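# Insert the steel peg fully into the block's hole

## Task

Seat the steel peg completely in the block's hole without the block ever shifting more than 1.5 cm from its starting spot, so that the peg stays in place with no help from the robot, then release it and move the gripper away.

## Robot and tools

Robot: two six-joint arms, left_arm and right_arm, mounted on opposite sides of a table; left_arm's base is on the +y side. The names do not refer to image sides. Each arm's joints, always in this order: waist, shoulder, elbow, wrist pitch, wrist yaw, wrist roll, then its gripper.

Frame: one world frame for everything. Origin at the table's centre, table surface at z = +0.020 m, +z up. The state line gives each gripper's end_effector_position (m), end_effector_quat_wxyz and linear/angular velocities (m/s, rad/s). That position is the point between the finger pads, about 3-4 cm behind the fingertips, and it can be somewhat wrong, especially with the arm stretched out. The fingers point along the gripper's +x axis and close along its y axis.

execute_actions(actions): actions is a list of actions; each action is a list of up to 15 rows; each row is one list of 14 numbers in [-1, 1] covering both arms: left waist, shoulder, elbow, wrist pitch, wrist yaw, wrist roll, left opening, then the same seven for right. A row lasts one control step (1/30 s); a short action repeats its final row until 15 steps (0.5 s) pass. The six joint numbers per arm are offsets, scaled, from that arm's angles when the action began (not from the previous row); for a call's first action the reference is the last reported angles. Scale: 1.0 equals 0.9615 rad for waist, shoulder, elbow; 1.713 rad wrist pitch; 1.767 wrist yaw; 1.728 wrist roll. Opening is absolute: +1 fully open (0.088 m pad gap), empty fingers touch near -0.80, lower values add nothing. Full close takes roughly 0.5 s. An empty list just returns state and images.

Joint ranges (rad): waist -3.054 to 3.054, shoulder 0.000 to 3.142, elbow 0.000 to 2.356, wrist pitch -1.571 to 1.571, wrist yaw -1.571 to 1.571, wrist roll -3.142 to 3.142. An action asking any joint to exceed its end by more than 0.010 rad is rejected for both arms; if the first action of a call fails that check, or any action is malformed, nothing in the call runs. Requests past a joint's true end are clipped, reported as "joint sent to its limit".

Motion caps: each step the commanded angle can lead the measured one by at most 0.211 rad (waist, shoulder, elbow), 0.213 (wrist pitch), 0.267 (yaw), 0.228 (roll), and targets that would move the gripper over 70 mm from where it is get scaled back. So big changes can need several actions; finish leftover motion with a new command. Friction may leave joints short, and tiny turns may not happen; check Joint positions after moving.

move(target, speed, blocking): target is one 14-number row as above; its joint values are offsets from the Joint positions in the latest result that lists them, and its openings are absolute and applied immediately. All joints advance the same fraction, so the hand follows a curve and does not avoid obstacles or the other arm. speed (rad/s, 0.01 to 2, default 0.5) applies to the joint with the longest way to go; durations are clamped to 0.5-10 s. Faster contact means harder hits; aiming beyond a contact means pressing harder. With blocking=false the result arrives after 0.5 s while motion continues; call wait or stop before sending anything else. The extra "move:" line reports the ending (done, off_target, moving, held, fault), limits=held or limits=none, and each arm's joint furthest from target.

wait(seconds): 0 to 10, robot keeps its last command; returns early if a move ends. stop(): brakes a running move (needs stopping distance; fingers continue). zoom_image(camera, region): camera is cam_left_wrist or cam_right_wrist; region [x0, y0, x1, y1] in pixels, origin top-left, at most 504 by 504. finished_scene(scene): pass the current scene's number once the goal holds; irreversible.

Result lines: Joint positions (rad per joint, then pad gap in m), Joint velocities, Joint targets (angles currently being driven toward), grip_measured (opening on the command scale), grip_effort_n (motor effort in N, negative closing, capped near 83 N, with offsets and noise), Joint torques and External joint torques (estimates including friction and held weight). "joint command not followed" means the clearance check altered some joint targets. Both cameras give 504x504 images each call, with calibration (K, distortion, T_world_to_cam) provided; small calibration errors exist.

Gripping: to hold the peg keep commanding about 0.07 below grip_measured; less grips lighter. Readings can be off by about 1 mm and read up to 0.061 narrower while squeezing. Pad force tops out around 34-49 N.

Avoid: pushing the block (more than 1.5 cm displacement fails), dropping or knocking anything off the table, arms striking each other, slams and hard presses. Load limits (N m): waist 17.4, shoulder 21.6, elbow 21.5, wrist pitch 5.67, wrist yaw 5.65, wrist roll 5.3; reaching one halts that arm for 10 s. Prolonged holding heats motors (MOTOR HOT from 50 °C, OVER-TEMPERATURE FAULT at 95 °C, possible power loss). Loose objects may get brief random nudges. Insert gently and aligned, open the fingers, confirm the peg stays seated, then retract before finishing.

Each tool is called by a JSON object that holds its "fn" and its "kwargs", one argument or row to a line.

## Session

{"fn": "execute_actions", "kwargs": {
  "actions": []
}}

Scene clock: 0.00 s.
left_arm: end_effector_position=(-0.0130, +0.1332, +0.3290) grip_measured=+0.993 grip_effort_n=n/a end_effector_quat_wxyz=(-0.232, +0.443, -0.774, -0.388) end_effector_velocity=(+0.002, -0.000, -0.003) end_effector_angular_velocity=(+0.012, -0.007, +0.013) | right_arm: end_effector_position=(-0.0139, -0.4001, +0.2860) grip_measured=+0.983 grip_effort_n=n/a end_effector_quat_wxyz=(-0.268, -0.302, -0.545, +0.735) end_effector_velocity=(+0.002, -0.002, +0.000) end_effector_angular_velocity=(-0.001, +0.002, +0.007)
Joint names: [waist, shoulder, elbow, wrist pitch, wrist yaw, wrist roll]
Joint positions: left_arm=[-0.66   1.409  1.438 -0.832  0.211  2.767  0.088] | right_arm=[ 1.036  0.862  0.812 -0.894 -0.432 -1.759  0.087]
Joint velocities: left_arm=[ 0.002  0.002 -0.002 -0.007 -0.007 -0.007  0.   ] | right_arm=[-0.002 -0.007 -0.002 -0.007 -0.007 -0.007 -0.   ]
Joint torques (N m, as the arm reports them, + toward a larger angle): no reading
External joint torques (N m, as the arm's controller estimates them; a push from outside toward a larger angle lowers the number): no reading
Heat: left arm: hottest shoulder 32 °C (+0.0 °C/min); right arm: hottest wrist roll 33 °C (+0.0 °C/min).
Joint targets: left_arm=[-0.660 1.409 1.438 -0.832 0.211 2.767] | right_arm=[1.036 0.862 0.812 -0.894 -0.432 -1.759]

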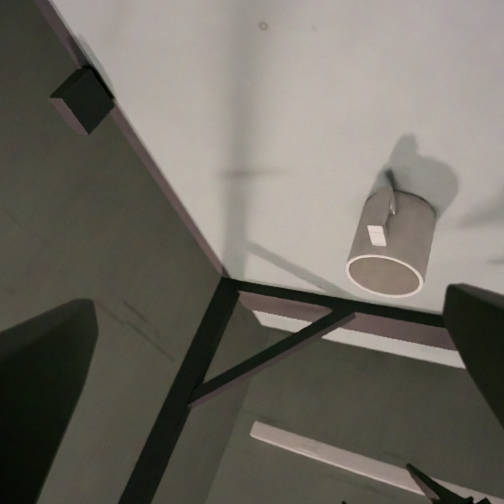

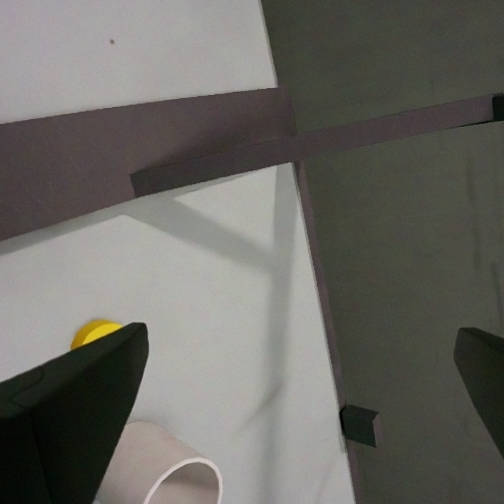

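{"fn": "move", "kwargs": {
  "target": [0.478,-0.425,-0.248,0,-0.119,-1,1,-0.8,0,0.31,0,0.244,1,1],
  "speed": 1.5
}}

{"fn": "move", "kwargs": {
  "target": [0,0,0,0,0,-0.6,1,0,0,0,0,0,0,1],
  "speed": 1.5
}}

Scene clock: 11.83 s.
left_arm: end_effector_position=(+0.1784, +0.1636, +0.3595) grip_measured=+0.993 grip_effort_n=0.7 end_effector_quat_wxyz=(+0.465, +0.521, -0.153, -0.699) end_effector_velocity=(+0.000, +0.001, -0.002) end_effector_angular_velocity=(+0.007, +0.001, +0.008) | right_arm: end_effector_position=(+0.1439, -0.2256, +0.3855) grip_measured=+0.983 grip_effort_n=-3.5 end_effector_quat_wxyz=(+0.579, -0.263, +0.189, +0.748) end_effector_velocity=(-0.000, -0.002, -0.002) end_effector_angular_velocity=(-0.007, -0.003, +0.008)
Joint names: [waist, shoulder, elbow, wrist pitch, wrist yaw, wrist roll]
Joint positions: left_arm=[-0.203  1.007  1.211 -0.832  0.005  1.044  0.088] | right_arm=[ 0.27   0.862  1.096 -0.894 -0.007 -0.034  0.087]
Joint velocities: left_arm=[-0.002 -0.002 -0.002 -0.007 -0.007 -0.007  0.   ] | right_arm=[-0.002 -0.002 -0.002 -0.007 -0.007 -0.007 -0.   ]
Joint torques (N m, as the arm reports them, + toward a larger angle): left_arm=[ 0.27 -3.57  6.2   1.73 -0.23 -0.12] | right_arm=[-0.5  -1.59  6.74  1.75  0.18  0.09]
External joint torques (N m, as the arm's controller estimates them; a push from outside toward a larger angle lowers the number): left_arm=[ 0.26 -1.08 -0.41  0.06 -0.26 -0.08] | right_arm=[-0.5  -0.08  0.32  0.06  0.18  0.08]
Heat: left arm: hottest shoulder 34 °C (+10.1 °C/min); right arm: hottest elbow 34 °C (+5.1 °C/min).
Joint targets: left_arm=[-0.200 1.000 1.200 -0.832 0.001 1.039] | right_arm=[0.267 0.862 1.110 -0.894 -0.001 -0.031]
move: off_target (left_arm, right_arm); limits=none; left_arm: farthest joint: the elbow, 0.012 radians from its target (0.238 radians at the start); right_arm: farthest joint: the elbow, 0.014 radians from its target (0.298 radians at the start)
camera_calibration (this result's frames):
cam_left_wrist: T_world_to_cam=[[-0.442292, 0.548278, -0.709767, 0.255456], [0.851171, 0.506002, -0.139533, -0.155409], [0.28264, -0.665848, -0.690479, 0.379428], [0, 0, 0, 1]] pos_world=[0.138024, 0.191218, 0.421617]
cam_right_wrist: T_world_to_cam=[[0.957562, 0.28817, 0.00569364, -0.0576696], [0.238833, -0.782252, -0.575361, 0.048618], [-0.161348, 0.552304, -0.817879, 0.54352], [0, 0, 0, 1]] pos_world=[0.131306, -0.245538, 0.472835]

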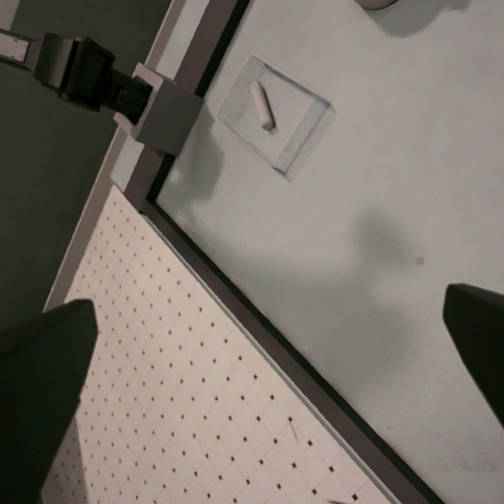

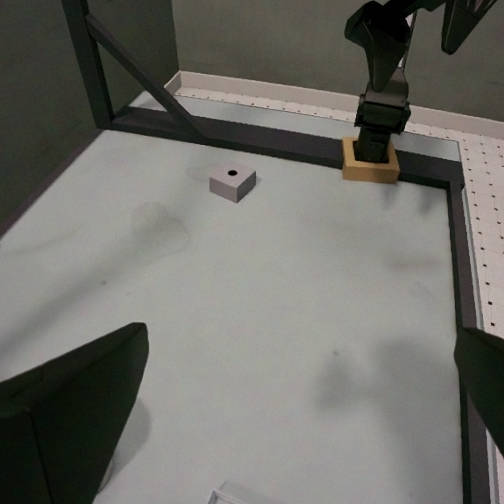

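Scene clock: 13.30 s.
left_arm: end_effector_position=(+0.1784, +0.1636, +0.3595) grip_measured=+0.993 grip_effort_n=0.7 end_effector_quat_wxyz=(+0.662, +0.224, +0.212, -0.683) end_effector_velocity=(+0.000, +0.001, -0.002) end_effector_angular_velocity=(+0.008, +0.013, +0.016) | right_arm: end_effector_position=(+0.1439, -0.2256, +0.3855) grip_measured=+0.983 grip_effort_n=-3.5 end_effector_quat_wxyz=(+0.579, -0.263, +0.189, +0.748) end_effector_velocity=(+0.002, +0.000, +0.002) end_effector_angular_velocity=(+0.014, -0.007, -0.004)
Joint names: [waist, shoulder, elbow, wrist pitch, wrist yaw, wrist roll]
Joint positions: left_arm=[-0.203  1.007  1.211 -0.832  0.005  0.012  0.088] | right_arm=[ 0.27   0.862  1.096 -0.894 -0.007 -0.034  0.087]
Joint velocities: left_arm=[-0.002 -0.002 -0.002 -0.007 -0.007 -0.022 -0.   ] | right_arm=[-0.002 -0.007 -0.002  0.007  0.007 -0.007  0.   ]
Joint torques (N m, as the arm reports them, + toward a larger angle): left_arm=[ 0.01 -2.75  7.67  1.76 -0.02 -0.06] | right_arm=[ 0.1  -1.69  5.49  1.74  0.04 -0.07]
External joint torques (N m, as the arm's controller estimates them; a push from outside toward a larger angle lowers the number): left_arm=[ 0.01 -0.24  1.04  0.08 -0.02 -0.07] | right_arm=[ 0.09 -0.13 -0.97  0.04  0.05 -0.08]
Heat: left arm: hottest elbow 35 °C (+13.5 °C/min); right arm: hottest elbow 34 °C (+4.5 °C/min).
Joint targets: left_arm=[-0.203 1.007 1.211 -0.832 0.005 0.007] | right_arm=[0.270 0.862 1.096 -0.894 -0.007 -0.034]
move: done; limits=none; left_arm: farthest joint: the wrist roll, 0.005 radians from its target (1.037 radians at the start); right_arm: farthest joint: the waist, 0.000 radians from its target (0.000 radians at the start)
camera_calibration (this result's frames):
cam_left_wrist: T_world_to_cam=[[-0.995962, 0.0799445, -0.0408572, 0.190388], [0.089177, 0.828244, -0.553226, 0.0764888], [-0.0103877, -0.554636, -0.832028, 0.464381], [0, 0, 0, 1]] pos_world=[0.187622, 0.17899, 0.436472]
cam_right_wrist: T_world_to_cam=[[0.957562, 0.28817, 0.00569364, -0.0576696], [0.238833, -0.782252, -0.575361, 0.048618], [-0.161348, 0.552304, -0.817879, 0.54352], [0, 0, 0, 1]] pos_world=[0.131306, -0.245538, 0.472835]

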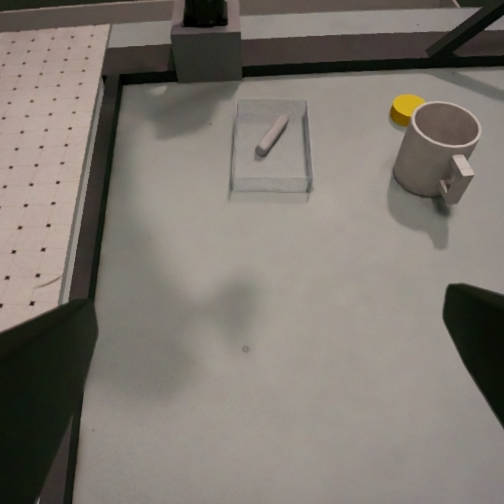

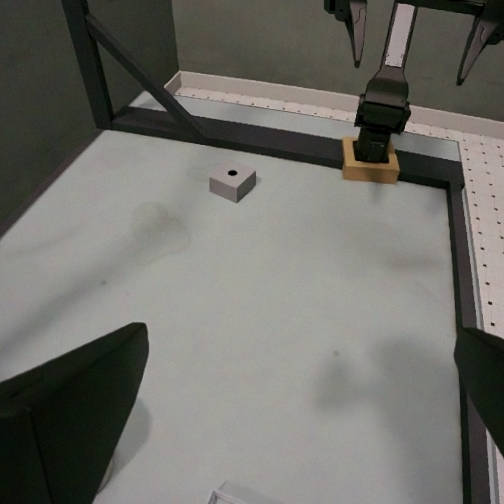

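{"fn": "zoom_image", "kwargs": {
  "camera": "cam_left_wrist",
  "region": [210,85,330,205]
}}

{"fn": "zoom_image", "kwargs": {
  "camera": "cam_right_wrist",
  "region": [190,140,270,220]
}}

Region (210, 85, 330, 205) of cam_left_wrist's 504x504 image, scaled by 4.200, with more detail than that image has.

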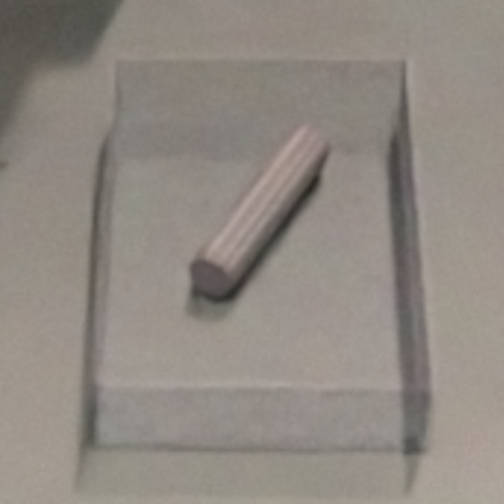

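Region (190, 140, 270, 220) of cam_right_wrist's 504x504 image, scaled by 6.300, with more detail than that image has.

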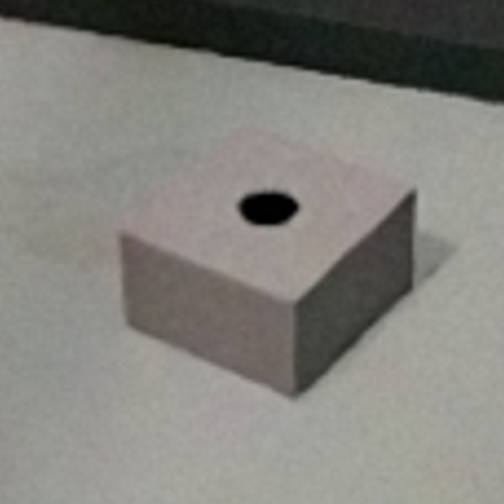

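{"fn": "move", "kwargs": {
  "target": [-1,0,0,-0.15,0,0,1,0.095,0.502,-0.335,-0.062,0.004,0.555,0.2],
  "speed": 1.0
}}

Scene clock: 32.23 s.
left_arm: end_effector_position=(-0.0187, +0.3112, +0.3191) grip_measured=+0.993 grip_effort_n=0.2 end_effector_quat_wxyz=(+0.258, +0.410, +0.120, -0.867) end_effector_velocity=(+0.002, -0.001, -0.004) end_effector_angular_velocity=(-0.001, -0.021, +0.012) | right_arm: end_effector_position=(+0.1365, -0.2706, +0.1654) grip_measured=+0.202 grip_effort_n=-14.7 end_effector_quat_wxyz=(+0.625, -0.322, +0.626, +0.338) end_effector_velocity=(+0.001, -0.002, -0.000) end_effector_angular_velocity=(-0.009, +0.004, +0.015)
Joint names: [waist, shoulder, elbow, wrist pitch, wrist yaw, wrist roll]
Joint positions: left_arm=[-1.162  1.007  1.211 -1.086  0.005  0.012  0.088] | right_arm=[ 0.358  1.335  0.786 -0.998 -0.005  0.922  0.049]
Joint velocities: left_arm=[-0.007  0.002 -0.007 -0.007 -0.022 -0.007 -0.   ] | right_arm=[-0.007 -0.002 -0.002 -0.007 -0.007 -0.022 -0.   ]
Joint torques (N m, as the arm reports them, + toward a larger angle): left_arm=[-0.44 -2.46  7.55  1.35 -0.02  0.04] | right_arm=[ 0.37 -3.    3.83  0.33  0.24  0.07]
External joint torques (N m, as the arm's controller estimates them; a push from outside toward a larger angle lowers the number): left_arm=[-0.44 -0.27  1.25 -0.06 -0.02  0.04] | right_arm=[ 0.38  0.93 -1.85 -0.22  0.2   0.08]
Heat: left arm: hottest elbow 37 °C (+9.3 °C/min); right arm: hottest elbow 36 °C (+5.6 °C/min).
Joint targets: left_arm=[-1.165 1.007 1.211 -1.089 0.005 0.013] | right_arm=[0.361 1.345 0.774 -1.000 0.000 0.925]
move: off_target (right_arm); limits=none; left_arm: farthest joint: the waist, 0.003 radians from its target (0.961 radians at the start); right_arm: farthest joint: the elbow, 0.012 radians from its target (0.322 radians at the start)
camera_calibration (this result's frames):
cam_left_wrist: T_world_to_cam=[[-0.499844, 0.865749, -0.0251821, -0.259581], [0.822754, 0.465535, -0.326117, 0.00363004], [-0.270613, -0.183727, -0.944994, 0.426296], [0, 0, 0, 1]] pos_world=[-0.0173759, 0.301364, 0.397494]
cam_right_wrist: T_world_to_cam=[[0.827884, -0.557969, -0.0572631, -0.237173], [-0.522539, -0.80434, 0.282824, -0.155505], [-0.203866, -0.204224, -0.957461, 0.211357], [0, 0, 0, 1]] pos_world=[0.158183, -0.21425, 0.232765]

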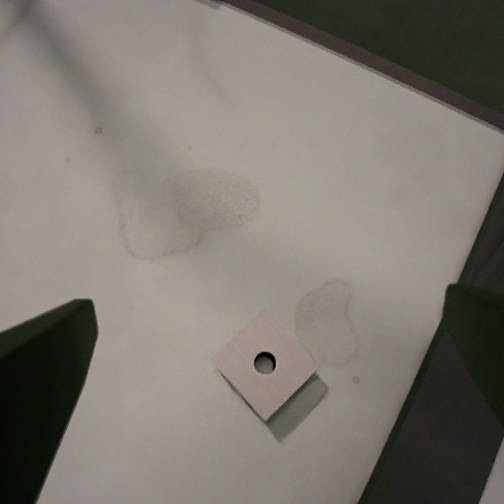

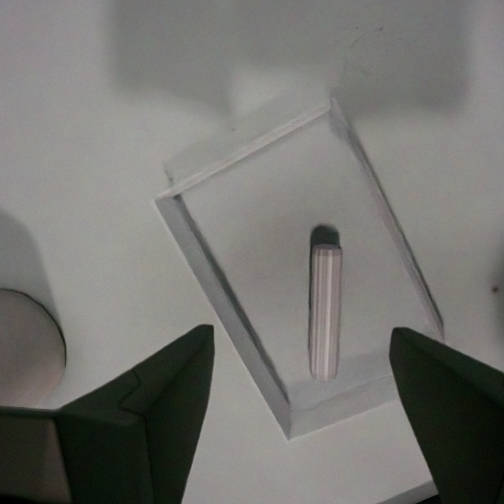

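{"fn": "move", "kwargs": {
  "target": [1,0.36,-0.42,0.8,0,0,1,0.041,0.107,-0.236,0.167,0.005,0.022,0.2],
  "speed": 1.0
}}

Scene clock: 40.03 s.
left_arm: end_effector_position=(+0.1753, +0.0327, +0.2919) grip_measured=+0.993 grip_effort_n=-0.7 end_effector_quat_wxyz=(+0.692, +0.089, +0.079, -0.712) end_effector_velocity=(-0.002, +0.002, +0.000) end_effector_angular_velocity=(+0.003, +0.005, +0.002) | right_arm: end_effector_position=(+0.1356, -0.2880, +0.1005) grip_measured=+0.202 grip_effort_n=-15.1 end_effector_quat_wxyz=(+0.625, -0.331, +0.626, +0.330) end_effector_velocity=(+0.000, -0.002, -0.000) end_effector_angular_velocity=(-0.009, +0.004, +0.005)
Joint names: [waist, shoulder, elbow, wrist pitch, wrist yaw, wrist roll]
Joint positions: left_arm=[-0.203  1.341  0.82   0.283  0.005  0.012  0.088] | right_arm=[ 0.395  1.429  0.57  -0.714 -0.001  0.957  0.049]
Joint velocities: left_arm=[-0.007 -0.007 -0.002 -0.007 -0.007 -0.007  0.   ] | right_arm=[-0.002 -0.002 -0.002 -0.007 -0.007 -0.007 -0.   ]
Joint torques (N m, as the arm reports them, + toward a larger angle): left_arm=[ 0.39 -4.47  6.46  2.   -0.05  0.03] | right_arm=[ 0.1  -2.77  3.37  0.53  0.2   0.1 ]
External joint torques (N m, as the arm's controller estimates them; a push from outside toward a larger angle lowers the number): left_arm=[ 0.4   0.9  -0.66  0.17 -0.05  0.02] | right_arm=[ 0.1   1.11 -1.57  0.    0.16  0.11]
Heat: left arm: hottest elbow 37 °C (+7.5 °C/min); right arm: hottest elbow 36 °C (+4.5 °C/min).
Joint targets: left_arm=[-0.200 1.353 0.808 0.284 0.005 0.012] | right_arm=[0.398 1.438 0.559 -0.712 0.004 0.960]
move: off_target (left_arm, right_arm); limits=none; left_arm: farthest joint: the shoulder, 0.013 radians from its target (0.346 radians at the start); right_arm: farthest joint: the elbow, 0.011 radians from its target (0.227 radians at the start)
camera_calibration (this result's frames):
cam_left_wrist: T_world_to_cam=[[-0.996418, 0.0601705, -0.0594216, 0.20123], [0.0828973, 0.556079, -0.826985, 0.237704], [-0.0167169, -0.828948, -0.559075, 0.265868], [0, 0, 0, 1]] pos_world=[0.185248, 0.0761002, 0.357175]
cam_right_wrist: T_world_to_cam=[[0.829252, -0.557784, -0.0349207, -0.25224], [-0.524726, -0.798567, 0.294879, -0.150781], [-0.192365, -0.226205, -0.954896, 0.137313], [0, 0, 0, 1]] pos_world=[0.156466, -0.230044, 0.166773]

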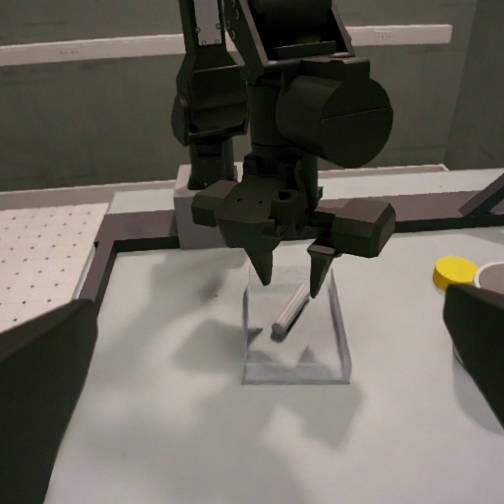

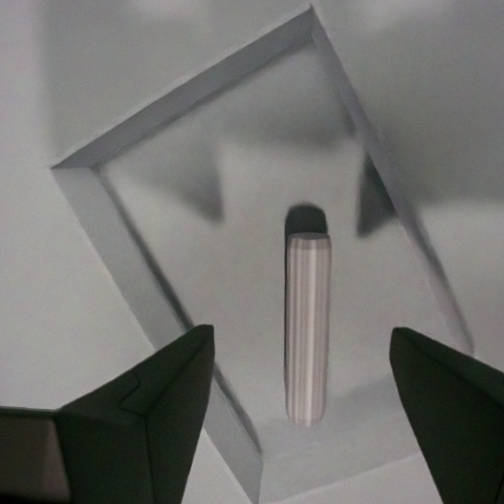

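{"fn": "move", "kwargs": {
  "target": [0.027,0.2,-0.2,0.2,0,0,1,0.023,0.118,-0.100,0.113,0,0.013,-0.05],
  "speed": 0.3
}}

Scene clock: 50.47 s.
left_arm: end_effector_position=(+0.1848, +0.0270, +0.2132) grip_measured=+0.993 grip_effort_n=-0.2 end_effector_quat_wxyz=(+0.699, +0.095, +0.086, -0.704) end_effector_velocity=(-0.004, +0.001, -0.002) end_effector_angular_velocity=(+0.007, -0.005, -0.016) | right_arm: end_effector_position=(+0.1336, -0.2927, +0.0668) grip_measured=-0.048 grip_effort_n=-14.7 end_effector_quat_wxyz=(+0.625, -0.330, +0.626, +0.330) end_effector_velocity=(-0.001, -0.002, -0.001) end_effector_angular_velocity=(-0.000, +0.008, +0.010)
Joint names: [waist, shoulder, elbow, wrist pitch, wrist yaw, wrist roll]
Joint positions: left_arm=[-0.18   1.52   0.639  0.625  0.005  0.012  0.088] | right_arm=[ 0.414  1.533  0.484 -0.523 -0.001  0.977  0.037]
Joint velocities: left_arm=[-0.007 -0.002 -0.002 -0.007  0.007  0.007  0.   ] | right_arm=[ 0.002 -0.002 -0.007  0.007 -0.007 -0.007 -0.   ]
Joint torques (N m, as the arm reports them, + toward a larger angle): left_arm=[ 0.26 -4.91  5.86  1.96  0.01  0.02] | right_arm=[ 0.28 -2.89  2.92  0.6   0.06  0.03]
External joint torques (N m, as the arm's controller estimates them; a push from outside toward a larger angle lowers the number): left_arm=[ 0.27  0.96 -0.41  0.13  0.01  0.01] | right_arm=[ 0.27  1.09 -1.37  0.06  0.02  0.03]
Heat: left arm: hottest elbow 38 °C (+7.1 °C/min); right arm: hottest elbow 35 °C (+2.4 °C/min).
Joint targets: left_arm=[-0.177 1.533 0.628 0.625 0.005 0.012] | right_arm=[0.417 1.542 0.474 -0.521 -0.001 0.980]
move: off_target (left_arm); limits=none; left_arm: farthest joint: the shoulder, 0.013 radians from its target (0.193 radians at the start); right_arm: farthest joint: the shoulder, 0.010 radians from its target (0.114 radians at the start)
camera_calibration (this result's frames):
cam_left_wrist: T_world_to_cam=[[-0.997534, 0.0384991, -0.0586873, 0.206979], [0.0701518, 0.573813, -0.815976, 0.174566], [0.00226117, -0.818081, -0.575099, 0.21692], [0, 0, 0, 1]] pos_world=[0.193732, 0.0693216, 0.279339]
cam_right_wrist: T_world_to_cam=[[0.828807, -0.558366, -0.0361353, -0.254464], [-0.525184, -0.798582, 0.294022, -0.145549], [-0.193029, -0.22471, -0.955115, 0.10421], [0, 0, 0, 1]] pos_world=[0.154577, -0.2349, 0.133132]

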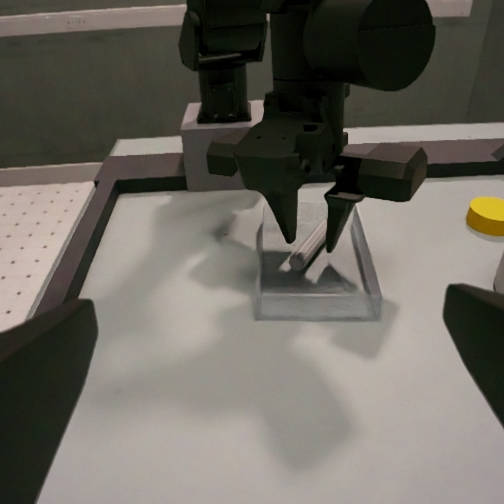

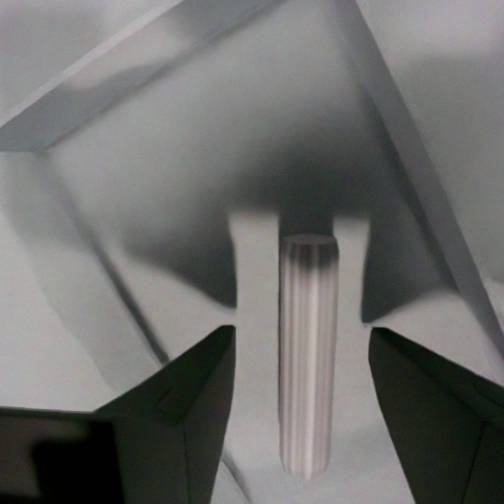

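{"fn": "move", "kwargs": {
  "target": [0,0,0,0,0,0,1,0.063,0.034,-0.055,0.040,0,0.035,-0.15],
  "speed": 0.08
}}

Scene clock: 54.07 s.
left_arm: end_effector_position=(+0.1848, +0.0270, +0.2132) grip_measured=+0.993 grip_effort_n=-0.2 end_effector_quat_wxyz=(+0.699, +0.095, +0.086, -0.704) end_effector_velocity=(+0.002, +0.002, -0.005) end_effector_angular_velocity=(+0.022, -0.013, +0.017) | right_arm: end_effector_position=(+0.1269, -0.3002, +0.0575) grip_measured=-0.148 grip_effort_n=-15.1 end_effector_quat_wxyz=(+0.627, -0.327, +0.624, +0.331) end_effector_velocity=(+0.001, -0.005, -0.002) end_effector_angular_velocity=(-0.019, -0.001, +0.024)
Joint names: [waist, shoulder, elbow, wrist pitch, wrist yaw, wrist roll]
Joint positions: left_arm=[-0.18   1.52   0.639  0.625  0.005  0.012  0.088] | right_arm=[ 0.468  1.55   0.446 -0.46   0.003  1.034  0.032]
Joint velocities: left_arm=[-0.002 -0.002 -0.002 -0.022 -0.022  0.007 -0.   ] | right_arm=[ 0.002  0.002 -0.007 -0.007 -0.007 -0.022 -0.   ]
Joint torques (N m, as the arm reports them, + toward a larger angle): left_arm=[ 0.02 -6.45  7.28  1.94  0.02  0.07] | right_arm=[ 0.56 -2.32  2.03  0.96 -0.05  0.06]
External joint torques (N m, as the arm's controller estimates them; a push from outside toward a larger angle lowers the number): left_arm=[ 0.01 -0.56  1.02  0.11  0.03  0.06] | right_arm=[ 0.55  1.55 -1.96  0.45 -0.1   0.07]
Heat: left arm: hottest elbow 38 °C (+6.7 °C/min); right arm: hottest elbow 35 °C (+2.2 °C/min).
Joint targets: left_arm=[-0.180 1.520 0.639 0.625 0.005 0.012] | right_arm=[0.474 1.566 0.431 -0.454 -0.001 1.038]
move: off_target (right_arm); limits=none; left_arm: farthest joint: the waist, 0.000 radians from its target (0.000 radians at the start); right_arm: farthest joint: the shoulder, 0.015 radians from its target (0.033 radians at the start)
camera_calibration (this result's frames):
cam_left_wrist: T_world_to_cam=[[-0.997534, 0.0384991, -0.0586873, 0.206979], [0.0701518, 0.573813, -0.815976, 0.174566], [0.00226117, -0.818081, -0.575099, 0.21692], [0, 0, 0, 1]] pos_world=[0.193732, 0.0693216, 0.279339]
cam_right_wrist: T_world_to_cam=[[0.827143, -0.560597, -0.0395694, -0.253633], [-0.528019, -0.799322, 0.286847, -0.151817], [-0.192434, -0.21637, -0.957159, 0.0949735], [0, 0, 0, 1]] pos_world=[0.147904, -0.242987, 0.124417]

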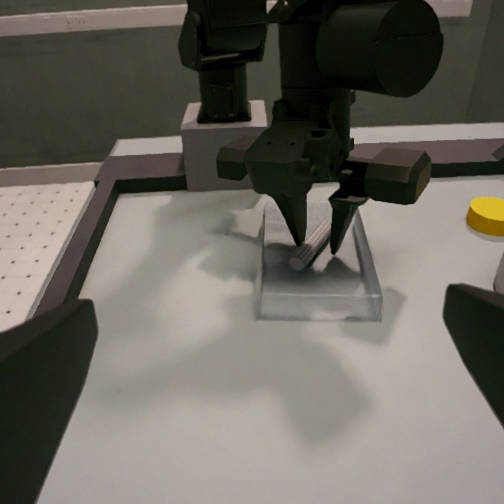

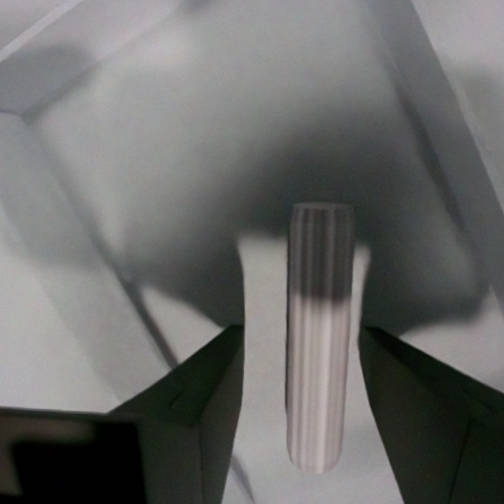

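Touching the floor. Ease off and close.

{"fn": "move", "kwargs": {
  "target": [0,0,0,0,0,0,1,0,-0.012,0.005,0,0,0,-0.6],
  "speed": 0.1
}}

Scene clock: 56.10 s.
left_arm: end_effector_position=(+0.1848, +0.0270, +0.2132) grip_measured=+0.993 grip_effort_n=-0.2 end_effector_quat_wxyz=(+0.699, +0.095, +0.086, -0.704) end_effector_velocity=(-0.002, +0.001, -0.002) end_effector_angular_velocity=(+0.007, +0.005, +0.002) | right_arm: end_effector_position=(+0.1269, -0.3000, +0.0579) grip_measured=-0.545 grip_effort_n=-83.5 end_effector_quat_wxyz=(+0.627, -0.327, +0.624, +0.332) end_effector_velocity=(+0.002, -0.005, -0.000) end_effector_angular_velocity=(-0.023, -0.003, +0.005)
Joint names: [waist, shoulder, elbow, wrist pitch, wrist yaw, wrist roll]
Joint positions: left_arm=[-0.18   1.52   0.639  0.625  0.005  0.012  0.088] | right_arm=[ 0.468  1.548  0.446 -0.461  0.004  1.034  0.012]
Joint velocities: left_arm=[-0.007 -0.002 -0.002 -0.007 -0.007 -0.007 -0.   ] | right_arm=[-0.002 -0.002 -0.002 -0.022 -0.007 -0.007 -0.   ]
Joint torques (N m, as the arm reports them, + toward a larger angle): left_arm=[ 0.08 -6.64  7.39  1.93  0.02  0.04] | right_arm=[ 0.22 -5.09  3.88  0.51  0.05 -0.08]
External joint torques (N m, as the arm's controller estimates them; a push from outside toward a larger angle lowers the number): left_arm=[ 0.11 -0.76  1.13  0.1   0.02  0.03] | right_arm=[ 0.21 -1.19 -0.18 -0.02  0.   -0.07]
Heat: left arm: hottest elbow 38 °C (+6.4 °C/min); right arm: hottest elbow 35 °C (+2.1 °C/min).
Joint targets: left_arm=[-0.180 1.520 0.639 0.625 0.005 0.012] | right_arm=[0.468 1.538 0.451 -0.461 0.004 1.034]
move: done; limits=none; left_arm: farthest joint: the waist, 0.000 radians from its target (0.000 radians at the start); right_arm: farthest joint: the shoulder, 0.009 radians from its target (0.012 radians at the start)
camera_calibration (this result's frames):
cam_left_wrist: T_world_to_cam=[[-0.997534, 0.0384991, -0.0586873, 0.206979], [0.0701518, 0.573813, -0.815976, 0.174566], [0.00226117, -0.818081, -0.575099, 0.21692], [0, 0, 0, 1]] pos_world=[0.193732, 0.0693216, 0.279339]
cam_right_wrist: T_world_to_cam=[[0.827356, -0.560217, -0.0404807, -0.253359], [-0.527733, -0.800008, 0.285455, -0.151961], [-0.192302, -0.21481, -0.957537, 0.0958278], [0, 0, 0, 1]] pos_world=[0.147851, -0.242922, 0.124881]

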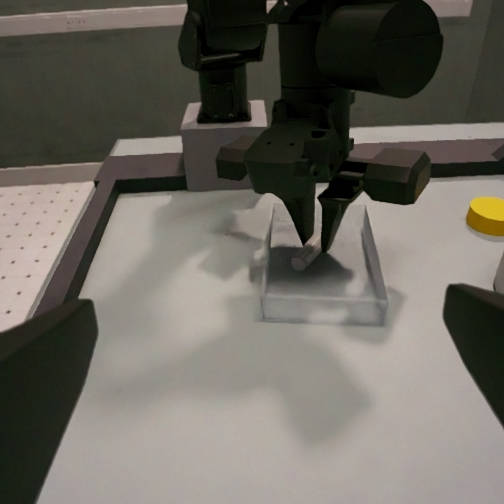

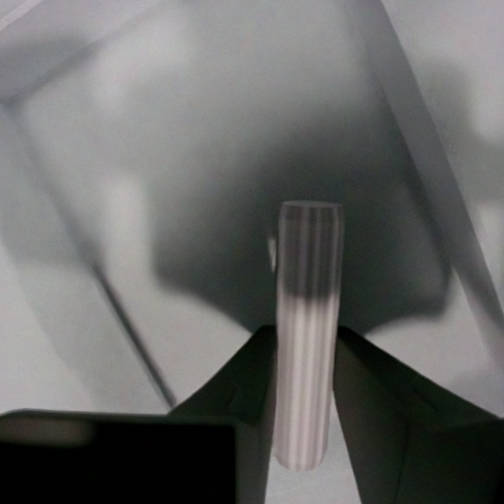

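{"fn": "move", "kwargs": {
  "target": [0,0.2,-0.248,0.388,-0.005,-0.009,0.2,0,-0.17,0.18,-0.19,0,0,-0.62],
  "speed": 0.7
}}

{"fn": "move", "kwargs": {
  "target": [0,0,0,0,0,0,0.2,-0.402,0.487,1,-0.295,0,-0.573,-0.62],
  "speed": 0.8
}}

Scene clock: 61.73 s.
left_arm: end_effector_position=(+0.1855, +0.0491, +0.1982) grip_measured=+0.202 grip_effort_n=-11.9 end_effector_quat_wxyz=(+0.707, +0.002, +0.000, -0.708) end_effector_velocity=(+0.002, +0.001, +0.004) end_effector_angular_velocity=(-0.012, +0.022, +0.020) | right_arm: end_effector_position=(+0.1236, -0.2929, +0.1132) grip_measured=-0.545 grip_effort_n=-83.5 end_effector_quat_wxyz=(+0.627, -0.332, +0.624, +0.327) end_effector_velocity=(+0.000, -0.002, -0.000) end_effector_angular_velocity=(-0.010, +0.004, +0.005)
Joint names: [waist, shoulder, elbow, wrist pitch, wrist yaw, wrist roll]
Joint positions: left_arm=[-0.18   1.7    0.41   1.288  0.001  0.002  0.049] | right_arm=[ 0.468  1.396  0.605 -0.785  0.004  1.034  0.012]
Joint velocities: left_arm=[-0.002 -0.007 -0.002  0.007 -0.022 -0.022 -0.   ] | right_arm=[-0.002 -0.002 -0.002 -0.007 -0.007 -0.007 -0.   ]
Joint torques (N m, as the arm reports them, + toward a larger angle): left_arm=[-0.08 -4.35  3.84  2.02 -0.18 -0.05] | right_arm=[-0.01 -4.78  5.71  0.36  0.07 -0.03]
External joint torques (N m, as the arm's controller estimates them; a push from outside toward a larger angle lowers the number): left_arm=[-0.09  1.28 -0.78  0.2  -0.18 -0.06] | right_arm=[-0.01 -0.96  0.56 -0.16  0.02 -0.03]
Heat: left arm: hottest wrist pitch 39 °C (+6.1 °C/min); right arm: hottest elbow 35 °C (+2.0 °C/min).
Joint targets: left_arm=[-0.180 1.713 0.400 1.289 -0.004 -0.003] | right_arm=[0.468 1.385 0.619 -0.786 0.004 1.034]
move: off_target (left_arm, right_arm); limits=none; left_arm: farthest joint: the shoulder, 0.012 radians from its target (0.192 radians at the start); right_arm: farthest joint: the elbow, 0.014 radians from its target (0.173 radians at the start)
camera_calibration (this result's frames):
cam_left_wrist: T_world_to_cam=[[-0.998275, 0.0183042, -0.0557862, 0.206432], [0.0586613, 0.350612, -0.934682, 0.18616], [0.00245071, -0.936342, -0.351081, 0.187782], [0, 0, 0, 1]] pos_world=[0.194695, 0.10678, 0.251443]
cam_right_wrist: T_world_to_cam=[[0.827555, -0.560649, -0.0287302, -0.245896], [-0.529396, -0.796406, 0.292365, -0.163317], [-0.186795, -0.226739, -0.955875, 0.145342], [0, 0, 0, 1]] pos_world=[0.144182, -0.234973, 0.179612]

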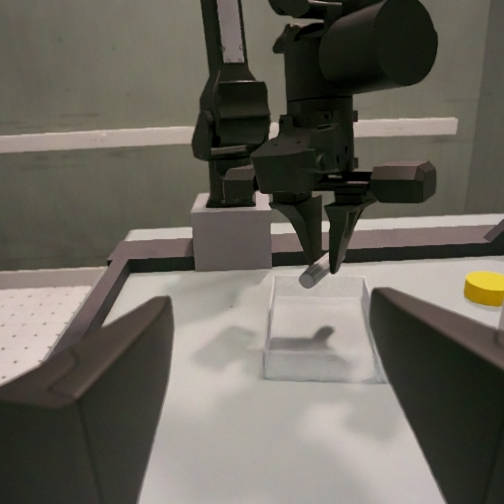

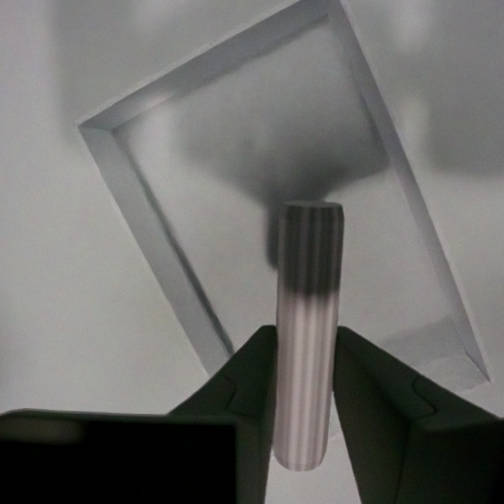

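Scene clock: 63.60 s.
left_arm: end_effector_position=(+0.1855, +0.0491, +0.1982) grip_measured=+0.202 grip_effort_n=-12.3 end_effector_quat_wxyz=(+0.707, +0.002, +0.000, -0.708) end_effector_velocity=(+0.000, +0.001, +0.000) end_effector_angular_velocity=(+0.002, -0.007, +0.005) | right_arm: end_effector_position=(+0.1860, -0.1233, +0.2234) grip_measured=-0.545 grip_effort_n=-83.5 end_effector_quat_wxyz=(+0.496, -0.507, +0.503, +0.494) end_effector_velocity=(-0.000, +0.000, +0.001) end_effector_angular_velocity=(-0.003, +0.007, -0.010)
Joint names: [waist, shoulder, elbow, wrist pitch, wrist yaw, wrist roll]
Joint positions: left_arm=[-0.18   1.7    0.41   1.288  0.001  0.002  0.049] | right_arm=[ 0.084  1.853  1.551 -1.289  0.004  0.047  0.012]
Joint velocities: left_arm=[-0.002 -0.007 -0.002 -0.007 -0.007  0.007 -0.   ] | right_arm=[-0.002  0.002  0.007 -0.007 -0.007  0.007  0.   ]
Joint torques (N m, as the arm reports them, + toward a larger angle): left_arm=[ 0.03 -6.31  5.2   1.91 -0.04 -0.01] | right_arm=[-0.09 -6.65  6.55  0.27  0.01 -0.13]
External joint torques (N m, as the arm's controller estimates them; a push from outside toward a larger angle lowers the number): left_arm=[ 0.05 -0.65  0.56  0.08 -0.05 -0.02] | right_arm=[-0.09  1.29  0.69 -0.24  0.02 -0.13]
Heat: left arm: hottest wrist pitch 39 °C (+6.0 °C/min); right arm: hottest elbow 36 °C (+3.0 °C/min).
Joint targets: left_arm=[-0.180 1.700 0.410 1.288 0.001 0.002] | right_arm=[0.082 1.865 1.567 -1.291 0.004 0.044]
move: off_target (right_arm); limits=none; left_arm: farthest joint: the waist, 0.000 radians from its target (0.000 radians at the start); right_arm: farthest joint: the elbow, 0.016 radians from its target (0.962 radians at the start)
camera_calibration (this result's frames):
cam_left_wrist: T_world_to_cam=[[-0.998275, 0.0183042, -0.0557862, 0.206432], [0.0586613, 0.350612, -0.934682, 0.18616], [0.00245071, -0.936342, -0.351081, 0.187782], [0, 0, 0, 1]] pos_world=[0.194695, 0.10678, 0.251443]
cam_right_wrist: T_world_to_cam=[[0.999497, 0.00661509, -0.0310019, -0.16083], [0.0159678, -0.949911, 0.312111, -0.152132], [-0.0273844, -0.31245, -0.94954, 0.259117], [0, 0, 0, 1]] pos_world=[0.170274, -0.0624872, 0.288538]

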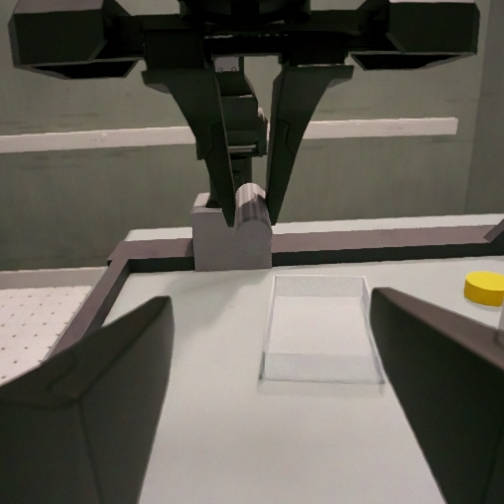

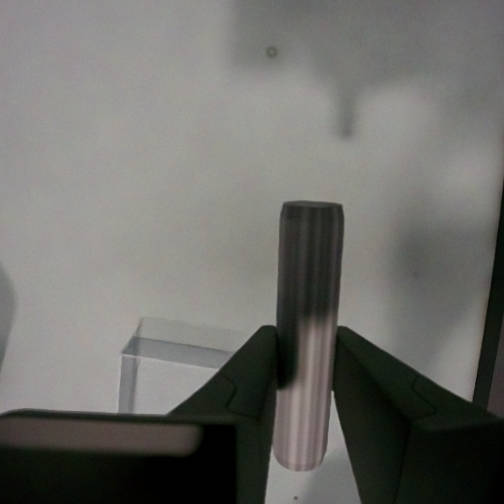

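{"fn": "move", "kwargs": {
  "target": [0.01,0.246,0.308,-0.036,0,0,0.2,0,0,0,0,0,0,-0.62],
  "speed": 0.4
}}

Scene clock: 69.13 s.
left_arm: end_effector_position=(+0.1887, -0.0219, +0.1953) grip_measured=+0.202 grip_effort_n=-11.9 end_effector_quat_wxyz=(+0.709, -0.001, -0.003, -0.705) end_effector_velocity=(-0.000, +0.001, -0.001) end_effector_angular_velocity=(+0.007, +0.007, +0.005) | right_arm: end_effector_position=(+0.1860, -0.1233, +0.2234) grip_measured=-0.545 grip_effort_n=-83.5 end_effector_quat_wxyz=(+0.496, -0.507, +0.504, +0.494) end_effector_velocity=(+0.001, -0.002, +0.000) end_effector_angular_velocity=(-0.008, +0.007, -0.000)
Joint names: [waist, shoulder, elbow, wrist pitch, wrist yaw, wrist roll]
Joint positions: left_arm=[-0.173  1.921  0.698  1.229  0.001  0.002  0.049] | right_arm=[ 0.084  1.853  1.551 -1.289  0.004  0.047  0.012]
Joint velocities: left_arm=[-0.002 -0.002 -0.002 -0.007 -0.007 -0.007 -0.   ] | right_arm=[-0.007 -0.002 -0.002 -0.007 -0.007 -0.007 -0.   ]
Joint torques (N m, as the arm reports them, + toward a larger angle): left_arm=[ 0.2  -6.24  6.55  1.68 -0.03  0.04] | right_arm=[ 0.11 -7.78  4.84  0.43  0.02  0.01]
External joint torques (N m, as the arm's controller estimates them; a push from outside toward a larger angle lowers the number): left_arm=[ 0.2   1.36  1.61 -0.14 -0.03  0.03] | right_arm=[ 0.16  0.24 -1.05 -0.08  0.02  0.01]
Heat: left arm: hottest wrist pitch 39 °C (+5.1 °C/min); right arm: hottest elbow 36 °C (+2.0 °C/min).
Joint targets: left_arm=[-0.171 1.937 0.706 1.227 0.001 0.002] | right_arm=[0.084 1.853 1.550 -1.289 0.004 0.047]
move: off_target (left_arm); limits=none; left_arm: farthest joint: the shoulder, 0.015 radians from its target (0.236 radians at the start); right_arm: farthest joint: the waist, 0.000 radians from its target (0.000 radians at the start)
camera_calibration (this result's frames):
cam_left_wrist: T_world_to_cam=[[-0.998374, 0.010959, -0.0559431, 0.21066], [0.0563073, 0.342793, -0.937722, 0.209047], [0.0089004, -0.939347, -0.342852, 0.117317], [0, 0, 0, 1]] pos_world=[0.197502, 0.0362327, 0.248035]
cam_right_wrist: T_world_to_cam=[[0.999498, 0.00660328, -0.0309862, -0.160839], [0.0159621, -0.949792, 0.312474, -0.152277], [-0.0273671, -0.312811, -0.949421, 0.259019], [0, 0, 0, 1]] pos_world=[0.170277, -0.0625455, 0.288516]

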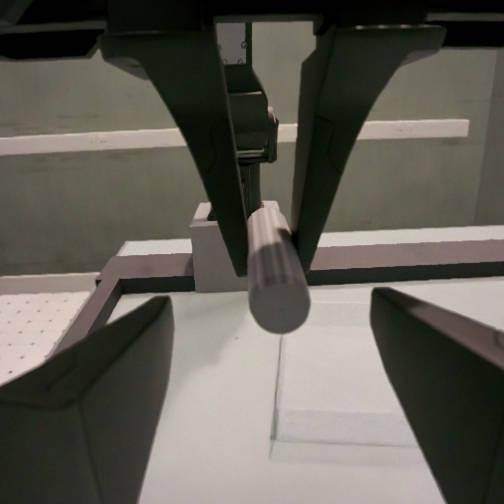

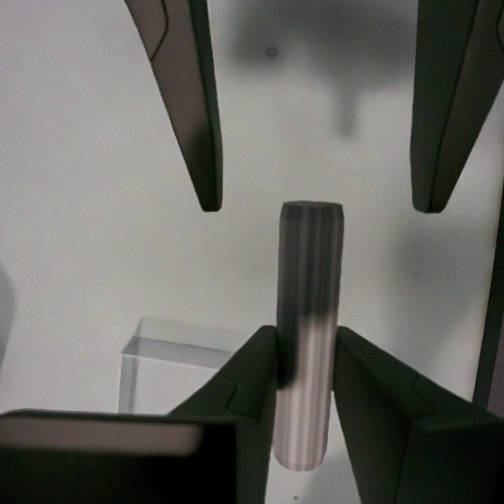

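{"fn": "move", "kwargs": {
  "target": [-0.011,0.078,0.123,-0.031,0,0,0.0,0,0,0,0,0,-0.029,-0.62],
  "speed": 0.2
}}

Scene clock: 75.47 s.
left_arm: end_effector_position=(+0.1851, -0.0470, +0.1973) grip_measured=+0.002 grip_effort_n=-11.9 end_effector_quat_wxyz=(+0.706, -0.002, -0.003, -0.708) end_effector_velocity=(-0.002, -0.000, +0.000) end_effector_angular_velocity=(+0.002, +0.022, -0.020) | right_arm: end_effector_position=(+0.1860, -0.1233, +0.2234) grip_measured=-0.545 grip_effort_n=-83.5 end_effector_quat_wxyz=(+0.484, -0.518, +0.492, +0.506) end_effector_velocity=(+0.002, -0.002, +0.000) end_effector_angular_velocity=(-0.007, -0.008, -0.010)
Joint names: [waist, shoulder, elbow, wrist pitch, wrist yaw, wrist roll]
Joint positions: left_arm=[-0.181  1.98   0.809  1.178  0.001  0.002  0.039] | right_arm=[ 0.084  1.853  1.551 -1.289  0.004 -0.     0.012]
Joint velocities: left_arm=[ 0.002 -0.002  0.002 -0.007  0.022 -0.022 -0.   ] | right_arm=[-0.002 -0.002 -0.002 -0.007  0.007  0.007 -0.   ]
Joint torques (N m, as the arm reports them, + toward a larger angle): left_arm=[-0.35 -7.08  6.78  1.72  0.01  0.13] | right_arm=[-0.07 -7.92  5.04  0.4  -0.03 -0.14]
External joint torques (N m, as the arm's controller estimates them; a push from outside toward a larger angle lowers the number): left_arm=[-0.34  1.2   1.57 -0.11  0.    0.12] | right_arm=[-0.06  0.1  -0.83 -0.1  -0.02 -0.14]
Heat: left arm: hottest wrist pitch 40 °C (+5.1 °C/min); right arm: hottest elbow 37 °C (+2.0 °C/min).
Joint targets: left_arm=[-0.184 1.996 0.817 1.176 0.001 0.002] | right_arm=[0.084 1.853 1.551 -1.289 0.004 -0.003]
move: off_target (left_arm); limits=none; left_arm: farthest joint: the shoulder, 0.016 radians from its target (0.074 radians at the start); right_arm: farthest joint: the wrist roll, 0.003 radians from its target (0.050 radians at the start)
camera_calibration (this result's frames):
cam_left_wrist: T_world_to_cam=[[-0.998261, 0.0185117, -0.0559633, 0.207793], [0.05892, 0.34128, -0.938113, 0.219293], [0.00173308, -0.939779, -0.341777, 0.0955617], [0, 0, 0, 1]] pos_world=[0.194346, 0.0111201, 0.250011]
cam_right_wrist: T_world_to_cam=[[0.998038, 0.0538385, -0.0319678, -0.154521], [0.0611483, -0.947893, 0.312666, -0.16049], [-0.0134686, -0.314008, -0.949325, 0.256264], [0, 0, 0, 1]] pos_world=[0.167484, -0.0633393, 0.288518]

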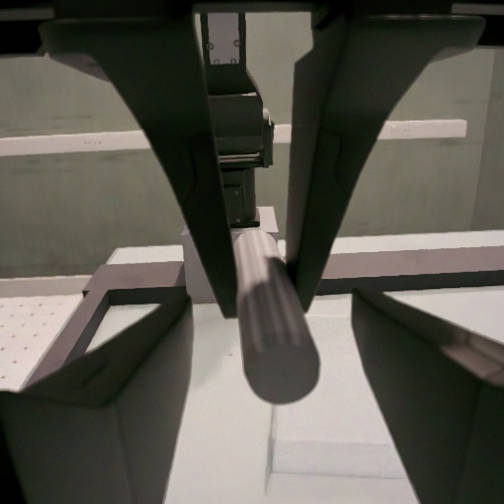

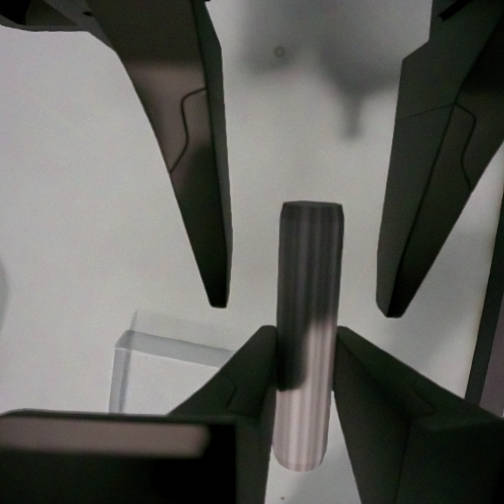

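Centered within ~1 mm. Close left, then release right.

{"fn": "move", "kwargs": {
  "target": [0,0,0,0,0,0,-0.62,0,0,0,0,0,0,-0.62]
}}

Scene clock: 77.80 s.
left_arm: end_effector_position=(+0.1854, -0.0471, +0.1970) grip_measured=-0.539 grip_effort_n=-83.5 end_effector_quat_wxyz=(+0.707, -0.002, -0.003, -0.707) end_effector_velocity=(-0.000, +0.001, +0.004) end_effector_angular_velocity=(-0.012, +0.007, +0.005) | right_arm: end_effector_position=(+0.1859, -0.1235, +0.2234) grip_measured=-0.545 grip_effort_n=-83.5 end_effector_quat_wxyz=(+0.483, -0.518, +0.492, +0.506) end_effector_velocity=(-0.002, -0.002, +0.000) end_effector_angular_velocity=(-0.008, +0.007, +0.024)
Joint names: [waist, shoulder, elbow, wrist pitch, wrist yaw, wrist roll]
Joint positions: left_arm=[-0.181  1.98   0.809  1.178  0.     0.002  0.013] | right_arm=[ 0.084  1.853  1.551 -1.29   0.003 -0.     0.012]
Joint velocities: left_arm=[-0.002 -0.007 -0.002  0.007 -0.007 -0.007 -0.   ] | right_arm=[ 0.002 -0.002 -0.002 -0.007 -0.007 -0.022  0.   ]
Joint torques (N m, as the arm reports them, + toward a larger angle): left_arm=[-0.04 -9.14  5.91  1.86  0.04  0.06] | right_arm=[ 0.01 -8.23  5.09  0.47  0.08 -0.06]
External joint torques (N m, as the arm's controller estimates them; a push from outside toward a larger angle lowers the number): left_arm=[-0.04 -0.85  0.71  0.03  0.04  0.05] | right_arm=[ 0.   -0.27 -0.77 -0.04  0.09 -0.06]
Heat: left arm: hottest wrist pitch 40 °C (+5.0 °C/min); right arm: hottest elbow 37 °C (+2.0 °C/min).
Joint targets: left_arm=[-0.181 1.980 0.809 1.178 0.001 0.002] | right_arm=[0.083 1.853 1.551 -1.289 0.004 -0.001]
move: done; limits=none; left_arm: farthest joint: the wrist yaw, 0.001 radians from its target (0.000 radians at the start); right_arm: farthest joint: the wrist pitch, 0.001 radians from its target (0.000 radians at the start)
camera_calibration (this result's frames):
cam_left_wrist: T_world_to_cam=[[-0.998282, 0.0174119, -0.055945, 0.20803], [0.0585247, 0.342063, -0.937853, 0.219092], [0.00280684, -0.939516, -0.342494, 0.0954099], [0, 0, 0, 1]] pos_world=[0.194582, 0.0110738, 0.249792]
cam_right_wrist: T_world_to_cam=[[0.998015, 0.0537965, -0.0327347, -0.154235], [0.06136, -0.947644, 0.313379, -0.160815], [-0.0141622, -0.314766, -0.949064, 0.256189], [0, 0, 0, 1]] pos_world=[0.167425, -0.0634587, 0.288487]

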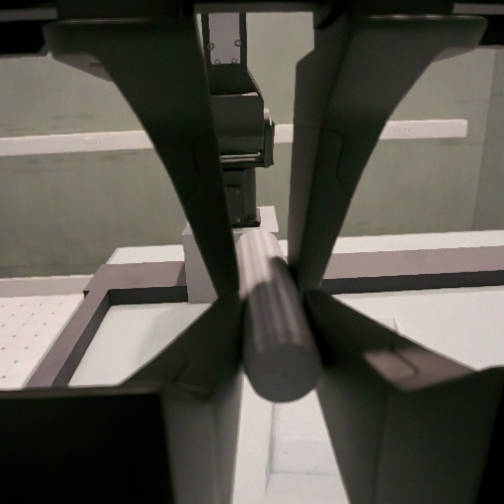

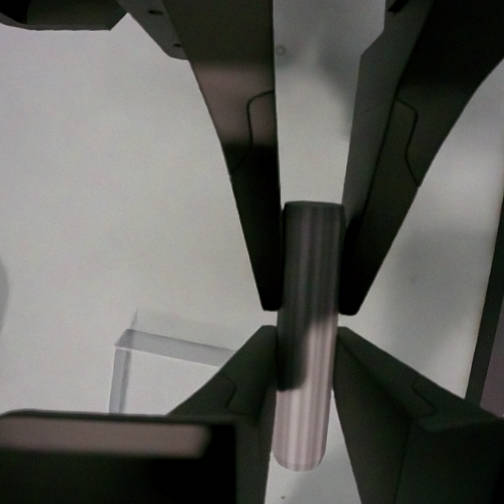

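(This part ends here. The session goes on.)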